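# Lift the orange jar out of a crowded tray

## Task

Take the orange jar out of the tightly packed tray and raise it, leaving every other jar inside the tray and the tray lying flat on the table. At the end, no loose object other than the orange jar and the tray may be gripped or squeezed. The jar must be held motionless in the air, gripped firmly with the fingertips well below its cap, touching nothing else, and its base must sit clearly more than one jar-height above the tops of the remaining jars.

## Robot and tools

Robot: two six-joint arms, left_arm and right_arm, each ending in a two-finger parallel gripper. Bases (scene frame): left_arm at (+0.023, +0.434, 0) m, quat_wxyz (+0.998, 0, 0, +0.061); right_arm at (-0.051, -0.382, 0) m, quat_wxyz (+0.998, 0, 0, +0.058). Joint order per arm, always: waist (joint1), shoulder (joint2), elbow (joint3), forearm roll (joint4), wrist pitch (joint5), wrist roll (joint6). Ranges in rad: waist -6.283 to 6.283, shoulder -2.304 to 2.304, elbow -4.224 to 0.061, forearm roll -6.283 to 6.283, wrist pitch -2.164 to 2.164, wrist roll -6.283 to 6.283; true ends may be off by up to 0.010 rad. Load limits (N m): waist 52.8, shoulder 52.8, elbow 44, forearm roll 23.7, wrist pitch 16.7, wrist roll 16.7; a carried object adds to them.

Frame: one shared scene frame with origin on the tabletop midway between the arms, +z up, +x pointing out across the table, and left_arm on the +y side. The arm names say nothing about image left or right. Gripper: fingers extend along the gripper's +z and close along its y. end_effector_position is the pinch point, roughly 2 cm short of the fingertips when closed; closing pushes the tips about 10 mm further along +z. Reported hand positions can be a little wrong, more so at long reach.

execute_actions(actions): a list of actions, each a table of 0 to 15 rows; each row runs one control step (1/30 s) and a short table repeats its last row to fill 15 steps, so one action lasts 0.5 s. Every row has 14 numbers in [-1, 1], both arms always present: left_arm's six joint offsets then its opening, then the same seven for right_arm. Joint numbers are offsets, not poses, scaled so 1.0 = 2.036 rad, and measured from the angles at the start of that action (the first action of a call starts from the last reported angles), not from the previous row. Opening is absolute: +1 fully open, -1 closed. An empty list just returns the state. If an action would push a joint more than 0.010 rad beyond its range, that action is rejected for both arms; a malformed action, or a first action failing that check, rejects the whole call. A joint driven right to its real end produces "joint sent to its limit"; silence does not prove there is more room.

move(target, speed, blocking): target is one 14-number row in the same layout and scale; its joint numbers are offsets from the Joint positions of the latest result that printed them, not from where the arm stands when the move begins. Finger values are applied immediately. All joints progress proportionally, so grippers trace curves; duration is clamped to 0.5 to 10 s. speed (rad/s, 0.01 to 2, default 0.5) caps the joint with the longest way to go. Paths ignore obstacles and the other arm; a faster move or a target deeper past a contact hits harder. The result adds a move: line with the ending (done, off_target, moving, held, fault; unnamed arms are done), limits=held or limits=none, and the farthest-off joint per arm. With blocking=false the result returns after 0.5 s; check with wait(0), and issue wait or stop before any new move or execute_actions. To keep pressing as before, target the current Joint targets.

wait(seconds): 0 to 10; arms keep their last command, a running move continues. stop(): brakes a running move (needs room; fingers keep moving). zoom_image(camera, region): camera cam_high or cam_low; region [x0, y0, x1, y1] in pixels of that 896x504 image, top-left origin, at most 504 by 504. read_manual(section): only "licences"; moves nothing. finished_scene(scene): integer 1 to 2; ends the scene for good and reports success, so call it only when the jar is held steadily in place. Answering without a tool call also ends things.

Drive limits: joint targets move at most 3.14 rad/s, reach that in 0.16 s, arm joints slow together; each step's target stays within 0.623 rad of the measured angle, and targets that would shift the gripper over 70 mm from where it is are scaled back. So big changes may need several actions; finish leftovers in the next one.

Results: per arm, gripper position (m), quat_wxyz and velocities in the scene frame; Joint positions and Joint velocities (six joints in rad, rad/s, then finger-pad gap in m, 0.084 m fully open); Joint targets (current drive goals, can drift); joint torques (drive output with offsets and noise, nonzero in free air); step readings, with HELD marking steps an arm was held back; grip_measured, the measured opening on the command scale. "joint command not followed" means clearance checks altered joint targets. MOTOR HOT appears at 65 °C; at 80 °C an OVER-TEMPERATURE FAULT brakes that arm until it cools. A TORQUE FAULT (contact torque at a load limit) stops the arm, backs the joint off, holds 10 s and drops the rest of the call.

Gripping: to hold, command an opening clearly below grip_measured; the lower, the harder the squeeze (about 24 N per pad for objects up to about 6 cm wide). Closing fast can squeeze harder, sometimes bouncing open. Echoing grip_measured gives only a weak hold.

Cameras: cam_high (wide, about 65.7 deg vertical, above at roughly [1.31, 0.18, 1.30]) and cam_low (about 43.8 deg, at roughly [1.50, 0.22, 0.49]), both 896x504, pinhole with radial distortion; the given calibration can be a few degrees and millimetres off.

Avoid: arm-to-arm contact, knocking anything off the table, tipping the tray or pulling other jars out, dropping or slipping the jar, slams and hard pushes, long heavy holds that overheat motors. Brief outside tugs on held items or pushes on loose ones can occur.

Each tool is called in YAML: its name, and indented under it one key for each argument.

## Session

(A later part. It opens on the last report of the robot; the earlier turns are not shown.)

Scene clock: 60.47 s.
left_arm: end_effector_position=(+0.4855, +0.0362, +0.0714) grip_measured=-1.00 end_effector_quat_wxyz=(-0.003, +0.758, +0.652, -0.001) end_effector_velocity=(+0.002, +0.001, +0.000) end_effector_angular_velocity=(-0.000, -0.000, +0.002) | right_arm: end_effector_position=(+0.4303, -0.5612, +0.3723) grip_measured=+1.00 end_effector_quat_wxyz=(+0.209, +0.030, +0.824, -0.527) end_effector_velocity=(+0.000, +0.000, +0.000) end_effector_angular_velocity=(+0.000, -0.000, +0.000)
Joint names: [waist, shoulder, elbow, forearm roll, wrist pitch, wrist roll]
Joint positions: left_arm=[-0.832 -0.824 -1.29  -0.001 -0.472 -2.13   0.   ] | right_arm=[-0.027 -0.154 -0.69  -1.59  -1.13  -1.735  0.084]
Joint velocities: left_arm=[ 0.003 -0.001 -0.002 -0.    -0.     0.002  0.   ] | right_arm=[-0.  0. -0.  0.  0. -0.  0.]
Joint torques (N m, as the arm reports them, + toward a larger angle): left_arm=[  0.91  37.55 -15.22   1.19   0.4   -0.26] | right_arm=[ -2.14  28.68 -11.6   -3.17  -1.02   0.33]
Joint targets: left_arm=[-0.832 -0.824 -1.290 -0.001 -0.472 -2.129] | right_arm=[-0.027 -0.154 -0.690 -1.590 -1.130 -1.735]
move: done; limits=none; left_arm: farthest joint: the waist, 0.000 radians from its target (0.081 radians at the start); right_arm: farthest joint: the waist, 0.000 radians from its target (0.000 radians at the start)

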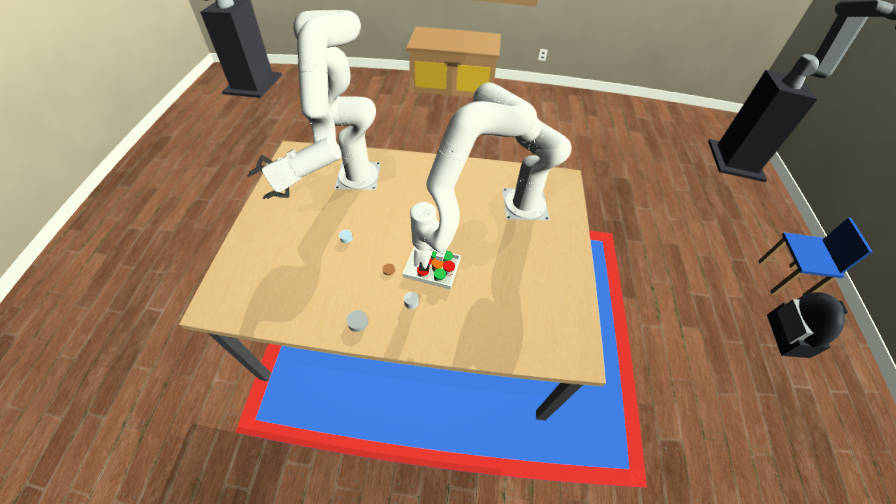

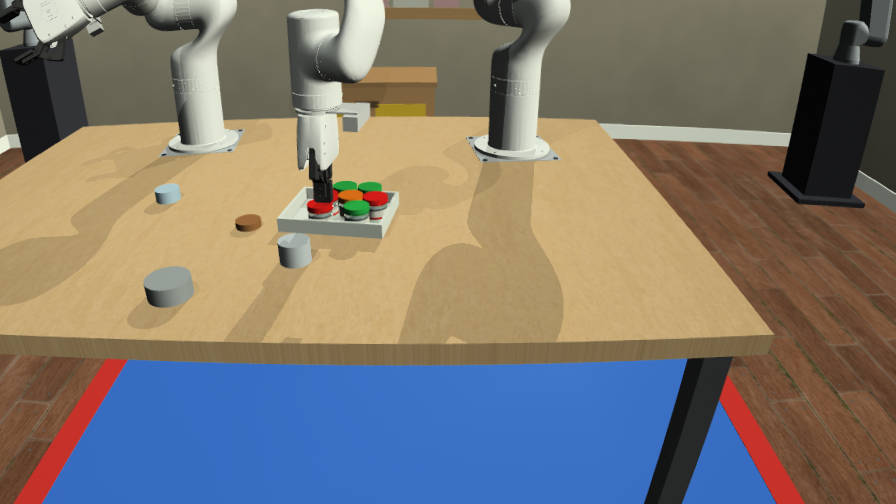

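move:
  target: [0,-0.0041,-0.0006,0,0.0035,0,-1,0,0,0,0,0,0,1]
  speed: 0.015

Scene clock: 66.00 s.
left_arm: end_effector_position=(+0.4855, +0.0362, +0.0669) grip_measured=-1.00 end_effector_quat_wxyz=(-0.003, +0.758, +0.652, -0.001) end_effector_velocity=(-0.000, -0.000, -0.001) end_effector_angular_velocity=(+0.001, +0.001, -0.000) | right_arm: end_effector_position=(+0.4303, -0.5612, +0.3723) grip_measured=+1.00 end_effector_quat_wxyz=(+0.209, +0.030, +0.824, -0.527) end_effector_velocity=(+0.000, +0.000, +0.000) end_effector_angular_velocity=(+0.000, -0.000, +0.000)
Joint names: [waist, shoulder, elbow, forearm roll, wrist pitch, wrist roll]
Joint positions: left_arm=[-0.832 -0.832 -1.291 -0.001 -0.465 -2.13   0.   ] | right_arm=[-0.027 -0.154 -0.69  -1.59  -1.13  -1.735  0.084]
Joint velocities: left_arm=[-0.    -0.002 -0.001  0.    -0.    -0.     0.   ] | right_arm=[-0.  0. -0. -0.  0. -0. -0.]
Joint torques (N m, as the arm reports them, + toward a larger angle): left_arm=[  2.38  32.18 -15.8    0.9    0.57  -0.22] | right_arm=[ -0.02  29.6  -11.71  -3.36  -1.11   0.17]
Joint targets: left_arm=[-0.832 -0.832 -1.291 -0.001 -0.464 -2.130] | right_arm=[-0.027 -0.154 -0.690 -1.590 -1.130 -1.735]
move: done; limits=none; left_arm: farthest joint: the shoulder, 0.001 radians from its target (0.008 radians at the start); right_arm: farthest joint: the waist, 0.000 radians from its target (0.000 radians at the start)

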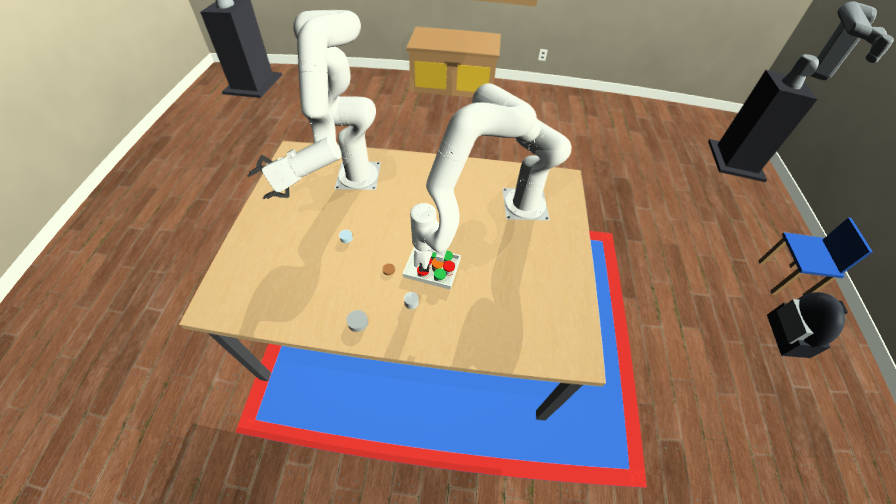

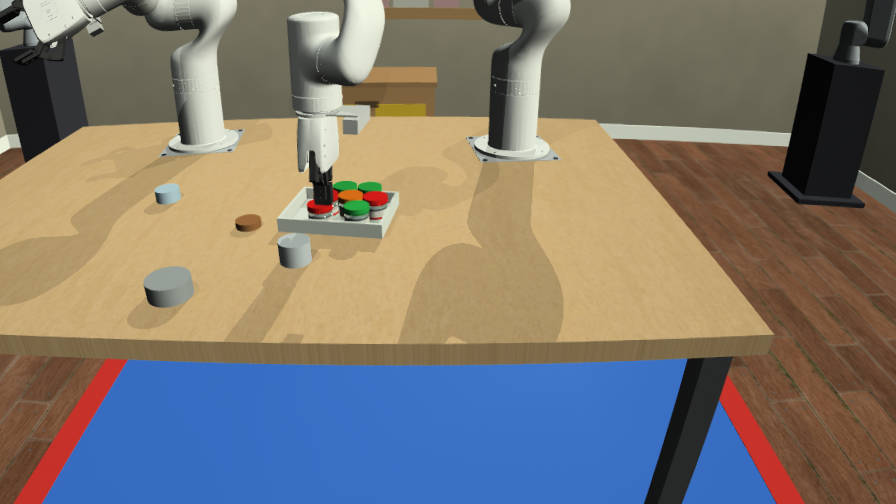

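move:
  target: [0,-0.0005,0,0,0.0004,0,-1,0,0,0,0,0,0,1]
  speed: 0.01

move:
  target: [-0.0148,-0.0112,-0.0207,0,-0.0097,-0.0148,-1,0,0,0,0,0,0,1]
  speed: 0.05

move:
  target: [0,0.005,0.0008,0,-0.0042,0,-1,0,0,0,0,0,0,1]
  speed: 0.05

zoom_image:
  camera: "cam_low"
  region: [255, 145, 415, 265]

Scene clock: 73.33 s.
left_arm: end_effector_position=(+0.4855, +0.0362, +0.0665) grip_measured=-1.00 end_effector_quat_wxyz=(-0.003, +0.758, +0.652, -0.001) end_effector_velocity=(-0.000, +0.000, -0.001) end_effector_angular_velocity=(+0.001, +0.000, +0.000) | right_arm: end_effector_position=(+0.4303, -0.5612, +0.3723) grip_measured=+1.00 end_effector_quat_wxyz=(+0.209, +0.030, +0.824, -0.527) end_effector_velocity=(-0.000, +0.000, -0.000) end_effector_angular_velocity=(+0.000, +0.000, +0.000)
Joint names: [waist, shoulder, elbow, forearm roll, wrist pitch, wrist roll]
Joint positions: left_arm=[-0.832 -0.833 -1.292 -0.001 -0.464 -2.13   0.   ] | right_arm=[-0.027 -0.154 -0.69  -1.59  -1.13  -1.735  0.084]
Joint velocities: left_arm=[-0.    -0.001  0.     0.001  0.    -0.001  0.   ] | right_arm=[ 0. -0.  0.  0.  0.  0. -0.]
Joint torques (N m, as the arm reports them, + toward a larger angle): left_arm=[ -0.69  24.87 -10.73   0.38   2.12  -0.16] | right_arm=[ -2.45  28.3  -12.13  -2.85  -1.07   0.28]
Joint targets: left_arm=[-0.832 -0.833 -1.291 -0.001 -0.464 -2.130] | right_arm=[-0.027 -0.154 -0.690 -1.590 -1.130 -1.735]
move: done; limits=none; left_arm: farthest joint: the elbow, 0.001 radians from its target (0.000 radians at the start); right_arm: farthest joint: the waist, 0.000 radians from its target (0.000 radians at the start)

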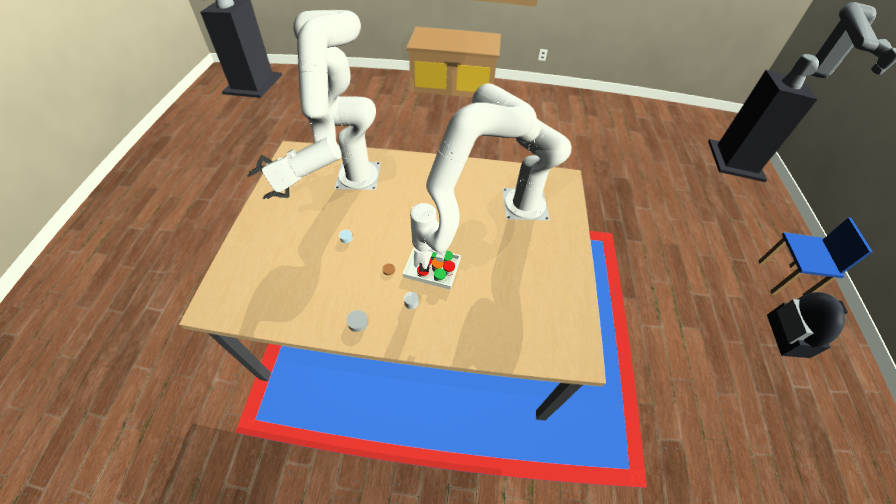

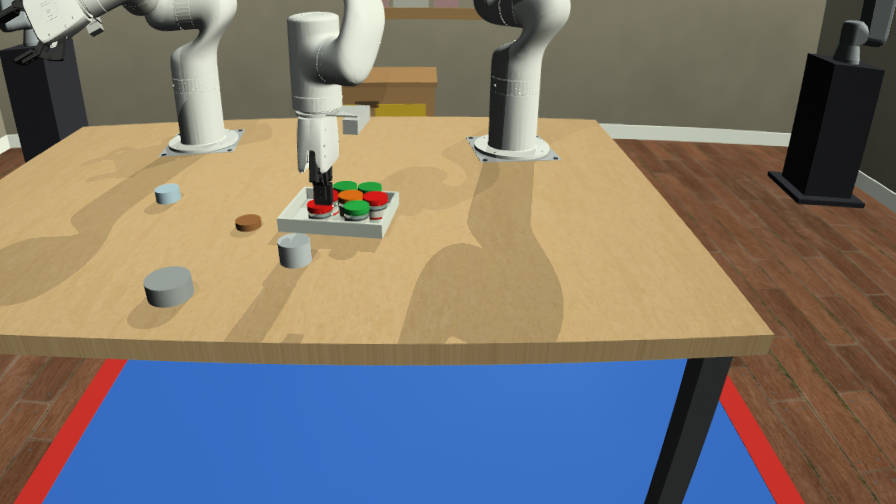

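Scene clock: 74.50 s.
left_arm: end_effector_position=(+0.4822, +0.0147, +0.0664) grip_measured=-1.00 end_effector_quat_wxyz=(-0.003, +0.758, +0.652, -0.000) end_effector_velocity=(-0.000, -0.000, -0.001) end_effector_angular_velocity=(+0.002, +0.002, +0.002) | right_arm: end_effector_position=(+0.4303, -0.5612, +0.3723) grip_measured=+1.00 end_effector_quat_wxyz=(+0.209, +0.030, +0.824, -0.527) end_effector_velocity=(+0.000, -0.000, +0.000) end_effector_angular_velocity=(-0.001, -0.000, -0.000)
Joint names: [waist, shoulder, elbow, forearm roll, wrist pitch, wrist roll]
Joint positions: left_arm=[-0.862 -0.855 -1.334 -0.001 -0.484 -2.16   0.   ] | right_arm=[-0.027 -0.154 -0.69  -1.59  -1.13  -1.735  0.084]
Joint velocities: left_arm=[-0.    -0.002 -0.002 -0.    -0.003 -0.002  0.   ] | right_arm=[ 0.     0.    -0.    -0.    -0.001 -0.    -0.   ]
Joint torques (N m, as the arm reports them, + toward a larger angle): left_arm=[-7.54 20.09 -9.07 -0.73  2.44 -0.17] | right_arm=[ -1.65  28.37 -11.87  -3.28  -1.     0.22]
Joint targets: left_arm=[-0.862 -0.855 -1.334 -0.001 -0.484 -2.160] | right_arm=[-0.027 -0.154 -0.690 -1.590 -1.130 -1.735]
move: done; limits=none; left_arm: farthest joint: the shoulder, 0.001 radians from its target (0.023 radians at the start); right_arm: farthest joint: the waist, 0.000 radians from its target (0.000 radians at the start)

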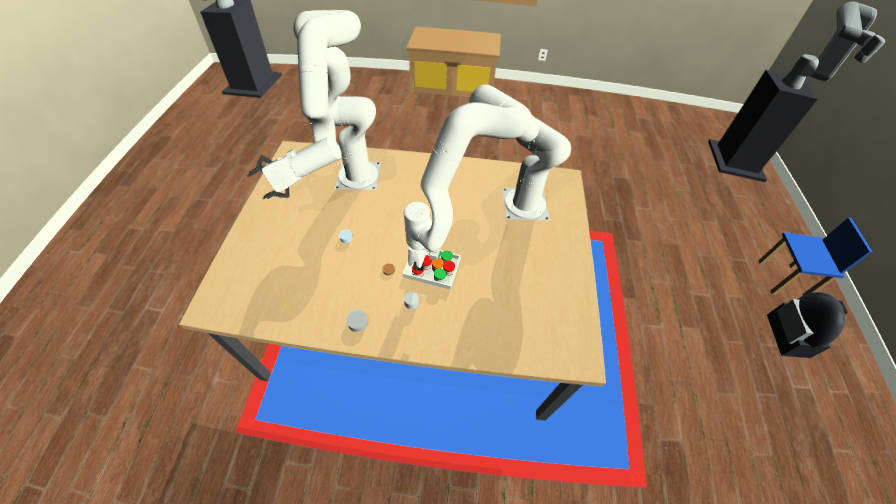

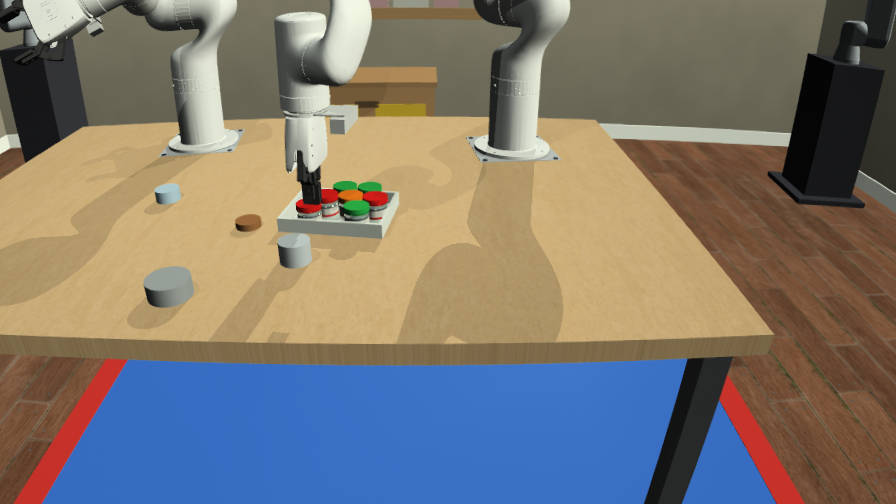

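Scene clock: 75.27 s.
left_arm: end_effector_position=(+0.4822, +0.0147, +0.0720) grip_measured=-1.00 end_effector_quat_wxyz=(-0.003, +0.758, +0.652, -0.000) end_effector_velocity=(+0.001, +0.000, +0.001) end_effector_angular_velocity=(-0.000, -0.000, +0.002) | right_arm: end_effector_position=(+0.4303, -0.5612, +0.3723) grip_measured=+1.00 end_effector_quat_wxyz=(+0.209, +0.030, +0.824, -0.527) end_effector_velocity=(+0.000, -0.000, +0.000) end_effector_angular_velocity=(+0.001, -0.003, -0.001)
Joint names: [waist, shoulder, elbow, forearm roll, wrist pitch, wrist roll]
Joint positions: left_arm=[-0.862 -0.845 -1.332 -0.001 -0.493 -2.16   0.   ] | right_arm=[-0.027 -0.154 -0.69  -1.59  -1.13  -1.735  0.084]
Joint velocities: left_arm=[ 0.001  0.002 -0.    -0.    -0.002 -0.001  0.   ] | right_arm=[ 0.     0.    -0.    -0.    -0.     0.003  0.   ]
Joint torques (N m, as the arm reports them, + toward a larger angle): left_arm=[  1.06  37.17 -15.72   1.4    0.25  -0.14] | right_arm=[ -1.51  29.06 -11.5   -2.95  -1.11   0.11]
Joint targets: left_arm=[-0.862 -0.845 -1.332 -0.001 -0.493 -2.160] | right_arm=[-0.027 -0.154 -0.690 -1.590 -1.130 -1.735]
move: done; limits=none; left_arm: farthest joint: the elbow, 0.001 radians from its target (0.001 radians at the start); right_arm: farthest joint: the waist, 0.000 radians from its target (0.000 radians at the start)

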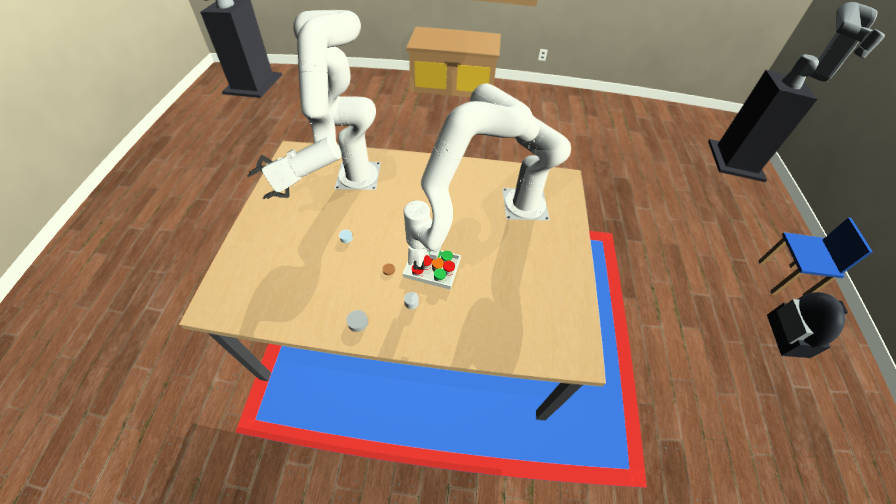

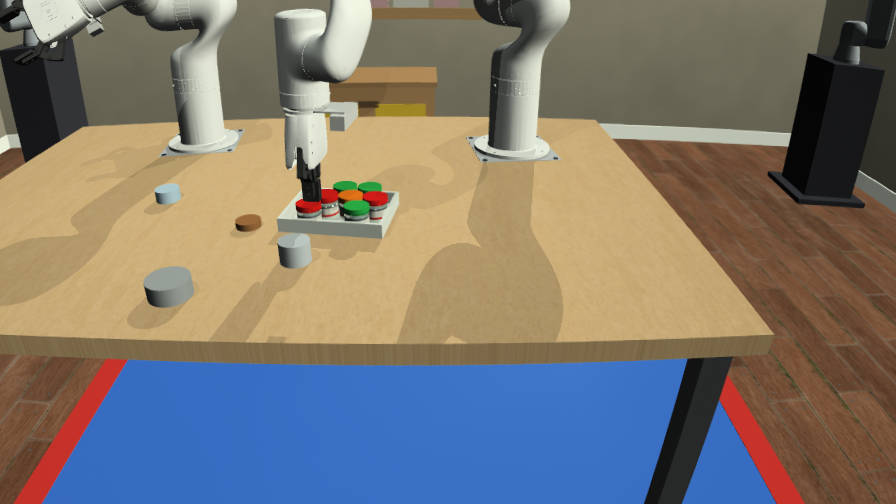

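Region (255, 145, 415, 265) of cam_low's 896x504 image, scaled by 3.150, with more detail than that image has; it fills the top 378 rows of this view, and the rest is white.

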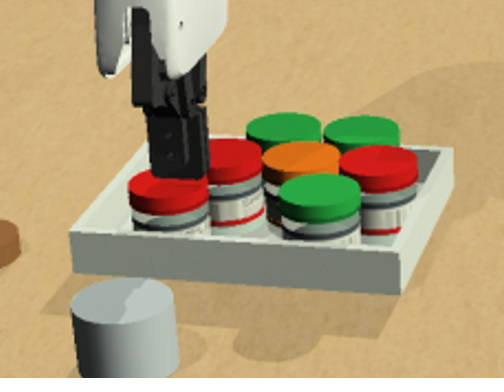

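move:
  target: [-0.0073,0.03915,0.0735,0,0.0344,-0.0073,-1,0,0,0,0,0,0,1]
  speed: 0.25

zoom_image:
  camera: "cam_low"
  region: [255, 145, 415, 265]

Scene clock: 82.50 s.
left_arm: end_effector_position=(+0.4441, +0.0378, +0.0720) grip_measured=-1.00 end_effector_quat_wxyz=(-0.003, +0.758, +0.652, -0.000) end_effector_velocity=(-0.001, +0.000, -0.000) end_effector_angular_velocity=(+0.000, +0.001, -0.001) | right_arm: end_effector_position=(+0.4303, -0.5612, +0.3723) grip_measured=+1.00 end_effector_quat_wxyz=(+0.209, +0.030, +0.824, -0.527) end_effector_velocity=(+0.000, +0.000, -0.000) end_effector_angular_velocity=(+0.001, -0.001, +0.000)
Joint names: [waist, shoulder, elbow, forearm roll, wrist pitch, wrist roll]
Joint positions: left_arm=[-0.877 -0.766 -1.183 -0.001 -0.423 -2.174  0.   ] | right_arm=[-0.027 -0.154 -0.69  -1.59  -1.13  -1.735  0.084]
Joint velocities: left_arm=[-0.001  0.001  0.003 -0.     0.001 -0.     0.   ] | right_arm=[ 0.     0.    -0.    -0.     0.001  0.001 -0.   ]
Joint torques (N m, as the arm reports them, + toward a larger angle): left_arm=[  0.99  31.88 -14.03   0.85   0.21  -0.29] | right_arm=[ -0.93  28.59 -12.07  -3.01  -1.18   0.18]
Joint targets: left_arm=[-0.877 -0.765 -1.182 -0.001 -0.423 -2.174] | right_arm=[-0.027 -0.154 -0.690 -1.590 -1.130 -1.735]
move: done; limits=none; left_arm: farthest joint: the waist, 0.000 radians from its target (0.015 radians at the start); right_arm: farthest joint: the waist, 0.000 radians from its target (0.000 radians at the start)

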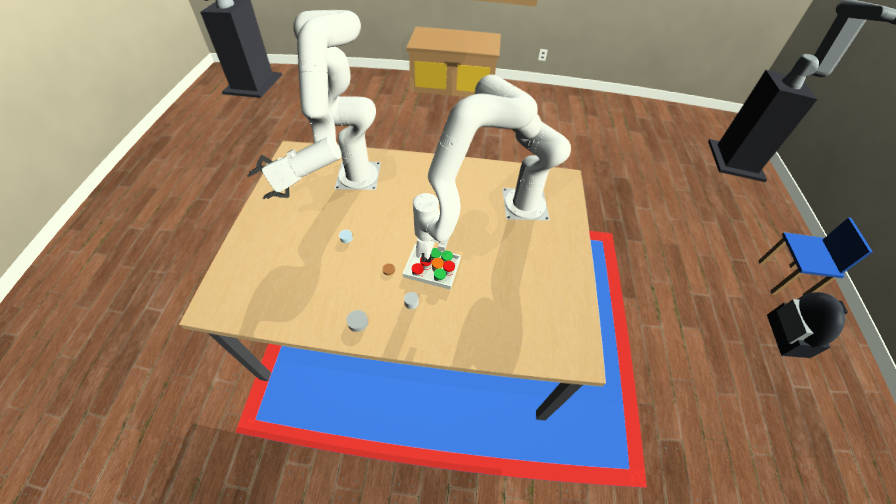

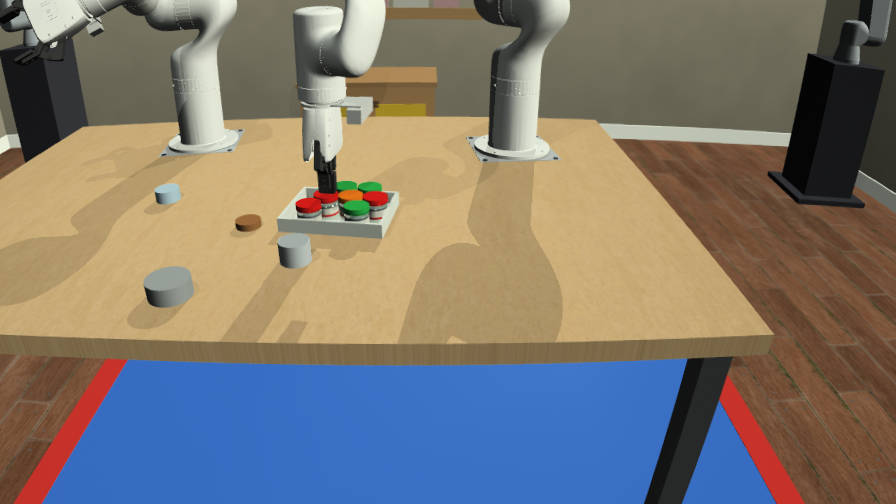

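Region (255, 145, 415, 265) of cam_low's 896x504 image, scaled by 3.150, with more detail than that image has; it fills the top 378 rows of this view, and the rest is white.

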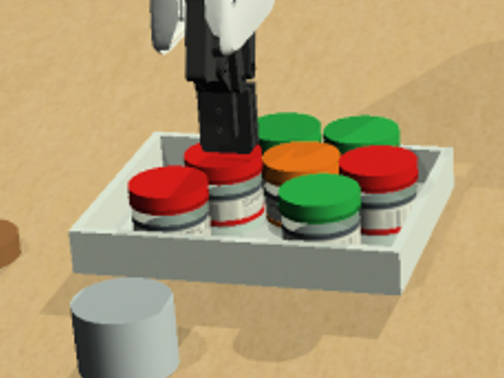

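move:
  target: [0,-0.0053,-0.0008,0,0.0045,0,-1,0,0,0,0,0,0,1]
  speed: 0.015

wait:
  seconds: 0.4

move:
  target: [-0.0256,-0.0196,-0.0369,0,-0.0174,-0.0256,-1,0,0,0,0,0,0,1]
  speed: 0.07

move:
  target: [0,0.005,0.0008,0,-0.0042,0,-1,0,0,0,0,0,0,1]
  speed: 0.05

zoom_image:
  camera: "cam_low"
  region: [255, 145, 415, 265]

Scene clock: 90.07 s.
left_arm: end_effector_position=(+0.4443, +0.0377, +0.0668) grip_measured=-1.00 end_effector_quat_wxyz=(-0.003, +0.758, +0.652, -0.000) end_effector_velocity=(-0.001, -0.002, -0.001) end_effector_angular_velocity=(-0.000, -0.000, -0.004) | right_arm: end_effector_position=(+0.4303, -0.5612, +0.3723) grip_measured=+1.00 end_effector_quat_wxyz=(+0.209, +0.030, +0.824, -0.527) end_effector_velocity=(+0.000, +0.000, -0.000) end_effector_angular_velocity=(+0.001, -0.002, +0.000)
Joint names: [waist, shoulder, elbow, forearm roll, wrist pitch, wrist roll]
Joint positions: left_arm=[-0.877 -0.775 -1.184 -0.    -0.415 -2.174  0.   ] | right_arm=[-0.027 -0.154 -0.69  -1.59  -1.13  -1.735  0.084]
Joint velocities: left_arm=[-0.003 -0.001 -0.001  0.     0.001  0.001  0.   ] | right_arm=[ 0.     0.    -0.    -0.     0.001  0.002 -0.   ]
Joint torques (N m, as the arm reports them, + toward a larger angle): left_arm=[  1.77  28.7  -13.19   1.12   1.29  -0.02] | right_arm=[ -1.98  27.71 -11.67  -2.58  -1.11   0.15]
Joint targets: left_arm=[-0.877 -0.776 -1.184 -0.001 -0.414 -2.174] | right_arm=[-0.027 -0.154 -0.690 -1.590 -1.130 -1.735]
move: done; limits=none; left_arm: farthest joint: the shoulder, 0.001 radians from its target (0.011 radians at the start); right_arm: farthest joint: the waist, 0.000 radians from its target (0.000 radians at the start)

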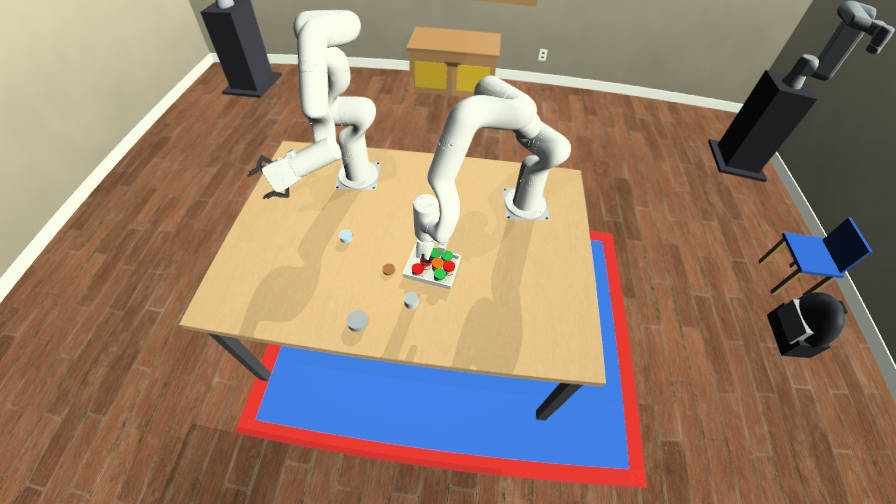

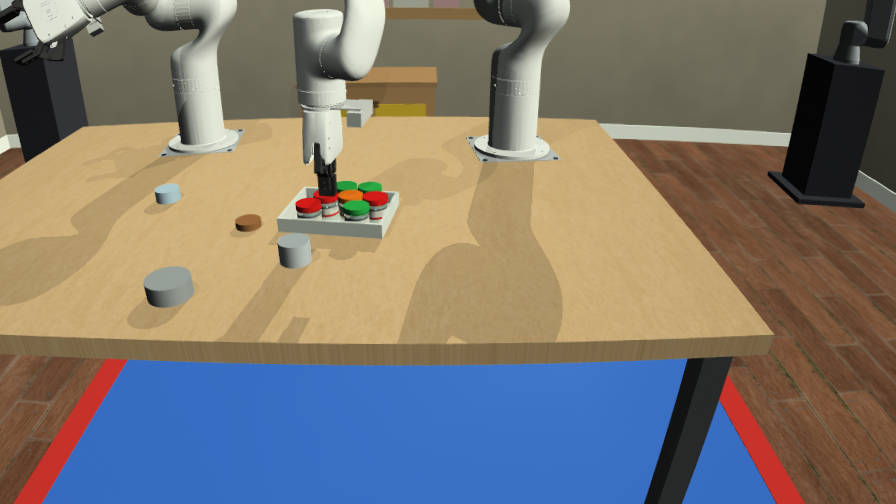

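Scene clock: 90.47 s.
left_arm: end_effector_position=(+0.4443, +0.0377, +0.0666) grip_measured=-1.00 end_effector_quat_wxyz=(-0.003, +0.758, +0.652, -0.000) end_effector_velocity=(+0.000, +0.000, -0.000) end_effector_angular_velocity=(-0.000, -0.000, -0.000) | right_arm: end_effector_position=(+0.4303, -0.5612, +0.3723) grip_measured=+1.00 end_effector_quat_wxyz=(+0.209, +0.030, +0.824, -0.527) end_effector_velocity=(+0.000, +0.000, -0.000) end_effector_angular_velocity=(+0.000, +0.001, +0.001)
Joint names: [waist, shoulder, elbow, forearm roll, wrist pitch, wrist roll]
Joint positions: left_arm=[-0.877 -0.776 -1.185 -0.    -0.414 -2.174  0.   ] | right_arm=[-0.027 -0.154 -0.69  -1.59  -1.13  -1.735  0.084]
Joint velocities: left_arm=[ 0.001 -0.001  0.     0.     0.001  0.001  0.   ] | right_arm=[-0.    -0.    -0.     0.     0.    -0.001 -0.   ]
Joint torques (N m, as the arm reports them, + toward a larger angle): left_arm=[ -1.5   21.11 -10.54   0.68   2.27  -0.02] | right_arm=[ -1.01  27.6  -11.42  -3.11  -1.03   0.06]
Joint targets: left_arm=[-0.877 -0.776 -1.184 -0.001 -0.414 -2.174] | right_arm=[-0.027 -0.154 -0.690 -1.590 -1.130 -1.735]
wait: 0.40 s; at rest by 0.17 s

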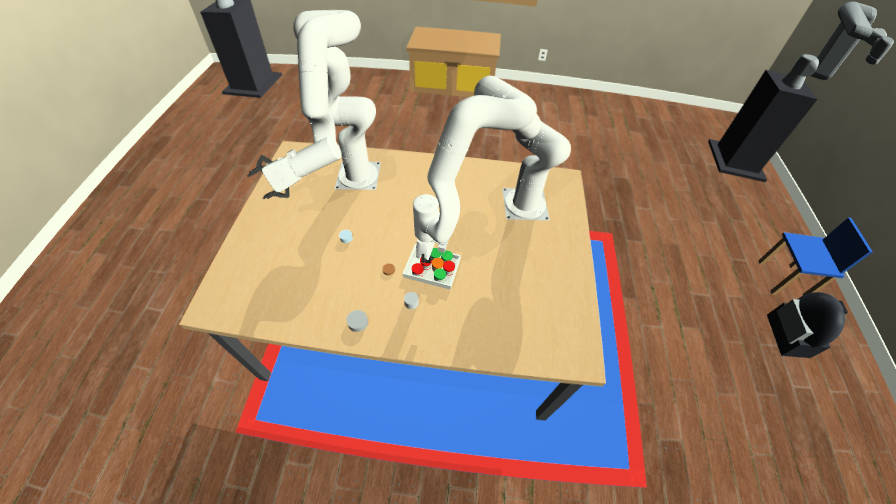

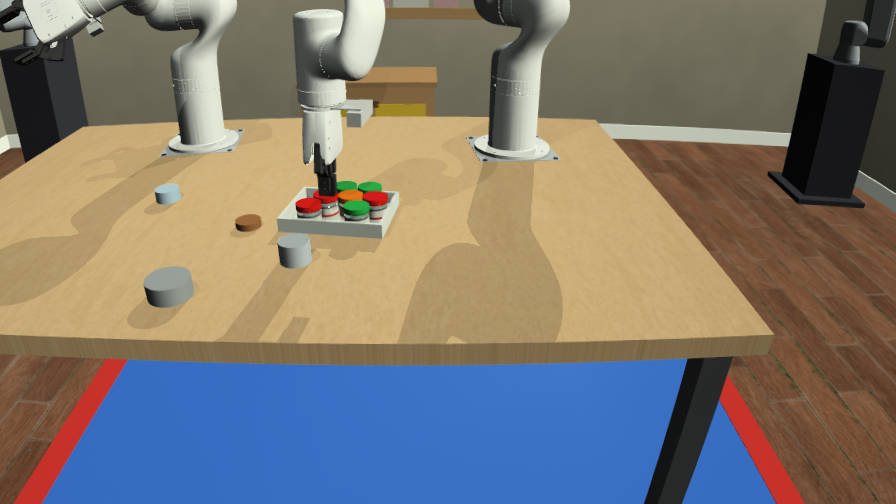

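Scene clock: 91.90 s.
left_arm: end_effector_position=(+0.4386, +0.0003, +0.0666) grip_measured=-1.00 end_effector_quat_wxyz=(-0.003, +0.758, +0.652, -0.000) end_effector_velocity=(+0.000, +0.000, -0.000) end_effector_angular_velocity=(+0.002, +0.002, +0.003) | right_arm: end_effector_position=(+0.4303, -0.5612, +0.3723) grip_measured=+1.00 end_effector_quat_wxyz=(+0.209, +0.030, +0.824, -0.527) end_effector_velocity=(-0.000, -0.000, +0.000) end_effector_angular_velocity=(-0.001, +0.001, -0.000)
Joint names: [waist, shoulder, elbow, forearm roll, wrist pitch, wrist roll]
Joint positions: left_arm=[-0.929 -0.816 -1.259 -0.    -0.45  -2.226  0.   ] | right_arm=[-0.027 -0.154 -0.69  -1.59  -1.13  -1.735  0.084]
Joint velocities: left_arm=[ 0.    -0.002 -0.002  0.    -0.003 -0.003  0.   ] | right_arm=[-0.     0.     0.     0.    -0.001 -0.001 -0.   ]
Joint torques (N m, as the arm reports them, + toward a larger angle): left_arm=[ -4.63  22.87 -10.6    0.23   1.66  -0.04] | right_arm=[ -1.87  29.34 -11.69  -3.08  -1.13   0.09]
Joint targets: left_arm=[-0.929 -0.816 -1.260 -0.000 -0.450 -2.227] | right_arm=[-0.027 -0.154 -0.690 -1.590 -1.130 -1.735]
move: done; limits=none; left_arm: farthest joint: the waist, 0.001 radians from its target (0.052 radians at the start); right_arm: farthest joint: the waist, 0.000 radians from its target (0.000 radians at the start)

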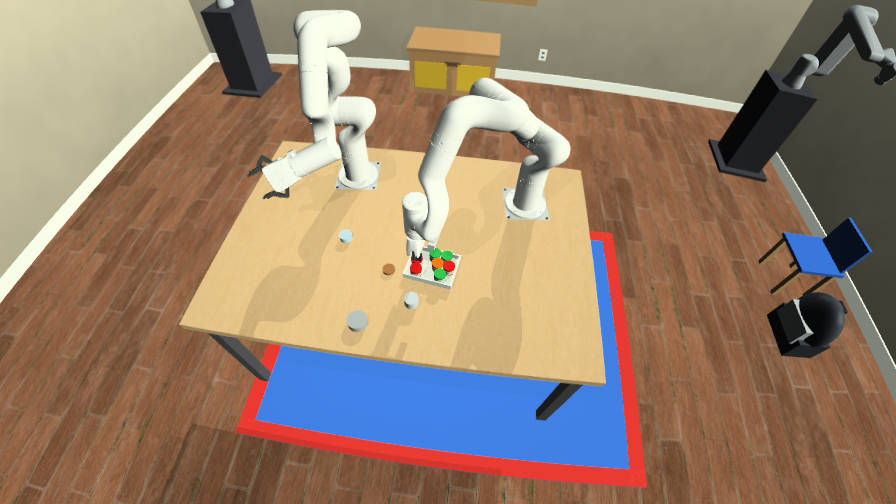

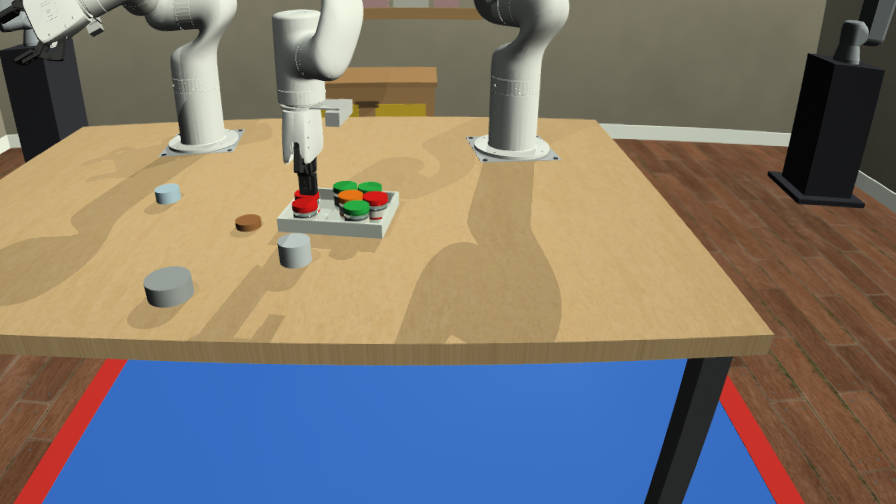

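Scene clock: 92.67 s.
left_arm: end_effector_position=(+0.4386, +0.0004, +0.0720) grip_measured=-1.00 end_effector_quat_wxyz=(-0.003, +0.758, +0.652, -0.000) end_effector_velocity=(+0.001, +0.000, +0.001) end_effector_angular_velocity=(-0.000, -0.000, +0.000) | right_arm: end_effector_position=(+0.4303, -0.5612, +0.3723) grip_measured=+1.00 end_effector_quat_wxyz=(+0.209, +0.030, +0.824, -0.527) end_effector_velocity=(-0.000, -0.000, -0.000) end_effector_angular_velocity=(+0.000, -0.001, -0.001)
Joint names: [waist, shoulder, elbow, forearm roll, wrist pitch, wrist roll]
Joint positions: left_arm=[-0.929 -0.806 -1.258 -0.    -0.458 -2.226  0.   ] | right_arm=[-0.027 -0.154 -0.69  -1.59  -1.13  -1.735  0.084]
Joint velocities: left_arm=[ 0.001  0.002 -0.     0.    -0.001  0.001  0.   ] | right_arm=[-0.    -0.     0.    -0.    -0.     0.002 -0.   ]
Joint torques (N m, as the arm reports them, + toward a larger angle): left_arm=[  2.18  32.44 -15.45   1.3   -0.01  -0.24] | right_arm=[ -1.16  30.15 -12.23  -2.4   -1.03   0.07]
Joint targets: left_arm=[-0.929 -0.805 -1.258 -0.000 -0.458 -2.226] | right_arm=[-0.027 -0.154 -0.690 -1.590 -1.130 -1.735]
move: done; limits=none; left_arm: farthest joint: the wrist pitch, 0.001 radians from its target (0.009 radians at the start); right_arm: farthest joint: the waist, 0.000 radians from its target (0.000 radians at the start)

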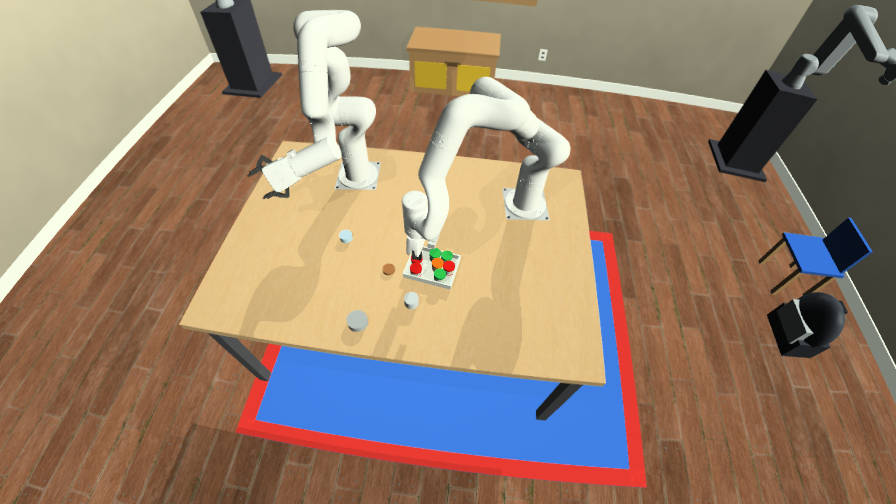

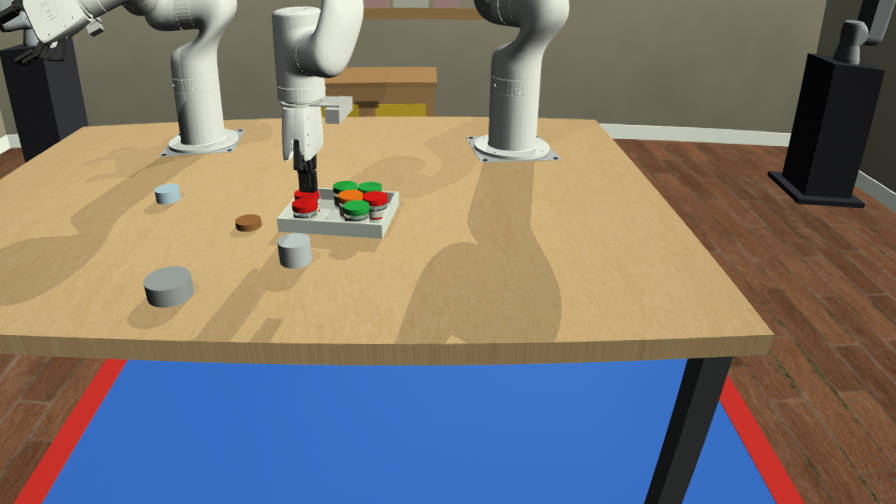

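Region (255, 145, 415, 265) of cam_low's 896x504 image, scaled by 3.150, with more detail than that image has; it fills the top 378 rows of this view, and the rest is white.

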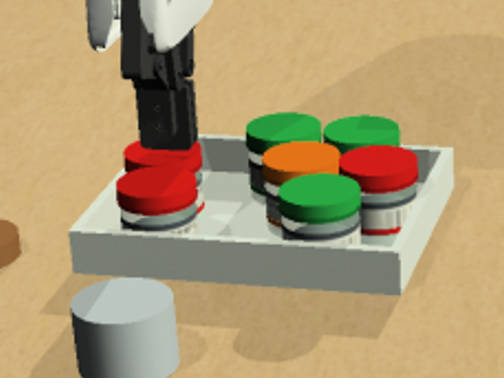

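move:
  target: [0.0233,0.0599,0.1121,0,0.0521,0.0233,-1,0,0,0,0,0,0,1]
  speed: 0.3

zoom_image:
  camera: "cam_low"
  region: [255, 145, 415, 265]

Scene clock: 103.40 s.
left_arm: end_effector_position=(+0.4076, +0.0689, +0.0720) grip_measured=-1.00 end_effector_quat_wxyz=(-0.003, +0.758, +0.652, -0.000) end_effector_velocity=(-0.000, +0.001, +0.000) end_effector_angular_velocity=(+0.000, +0.000, +0.000) | right_arm: end_effector_position=(+0.4303, -0.5612, +0.3723) grip_measured=+1.00 end_effector_quat_wxyz=(+0.209, +0.030, +0.824, -0.527) end_effector_velocity=(+0.000, +0.000, -0.000) end_effector_angular_velocity=(+0.001, -0.001, +0.000)
Joint names: [waist, shoulder, elbow, forearm roll, wrist pitch, wrist roll]
Joint positions: left_arm=[-0.881 -0.684 -1.03  -0.    -0.352 -2.179  0.   ] | right_arm=[-0.027 -0.154 -0.69  -1.59  -1.13  -1.735  0.084]
Joint velocities: left_arm=[0.001 0.002 0.003 0.    0.001 0.001 0.   ] | right_arm=[-0.    -0.    -0.     0.     0.001  0.001  0.   ]
Joint torques (N m, as the arm reports them, + toward a larger angle): left_arm=[  1.54  30.42 -14.14   0.98   0.16  -0.2 ] | right_arm=[ -2.68  29.47 -11.58  -2.82  -1.19   0.23]
Joint targets: left_arm=[-0.881 -0.684 -1.030 -0.000 -0.352 -2.179] | right_arm=[-0.027 -0.154 -0.690 -1.590 -1.130 -1.735]
move: done; limits=none; left_arm: farthest joint: the waist, 0.000 radians from its target (0.047 radians at the start); right_arm: farthest joint: the waist, 0.000 radians from its target (0.000 radians at the start)

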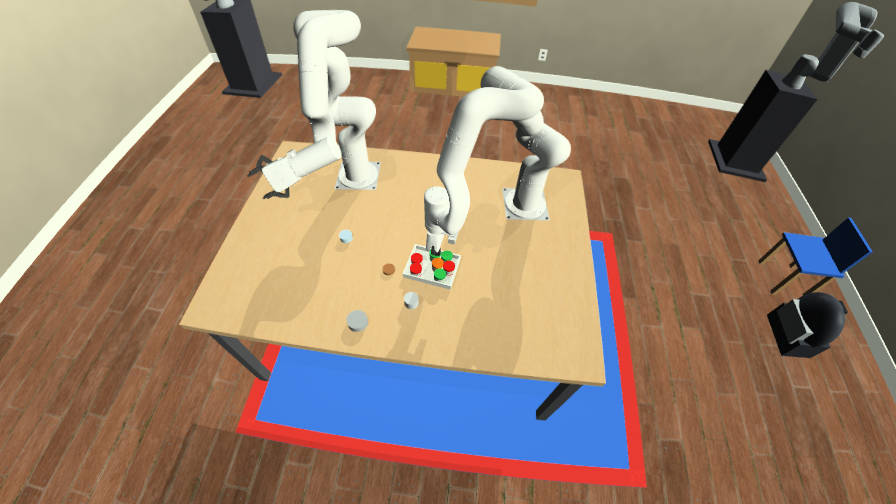

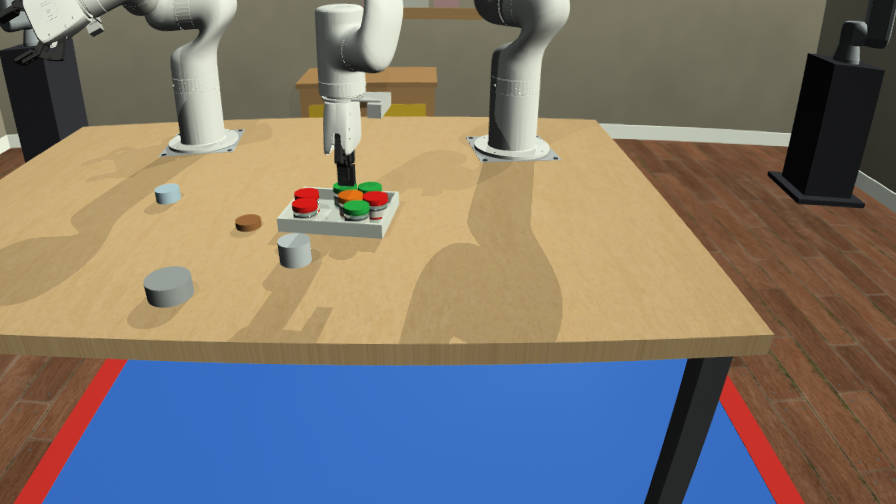

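Region (255, 145, 415, 265) of cam_low's 896x504 image, scaled by 3.150, with more detail than that image has; it fills the top 378 rows of this view, and the rest is white.

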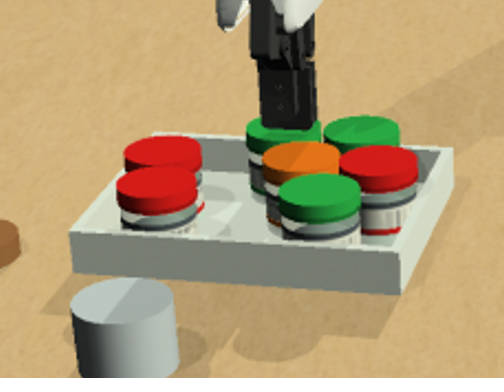

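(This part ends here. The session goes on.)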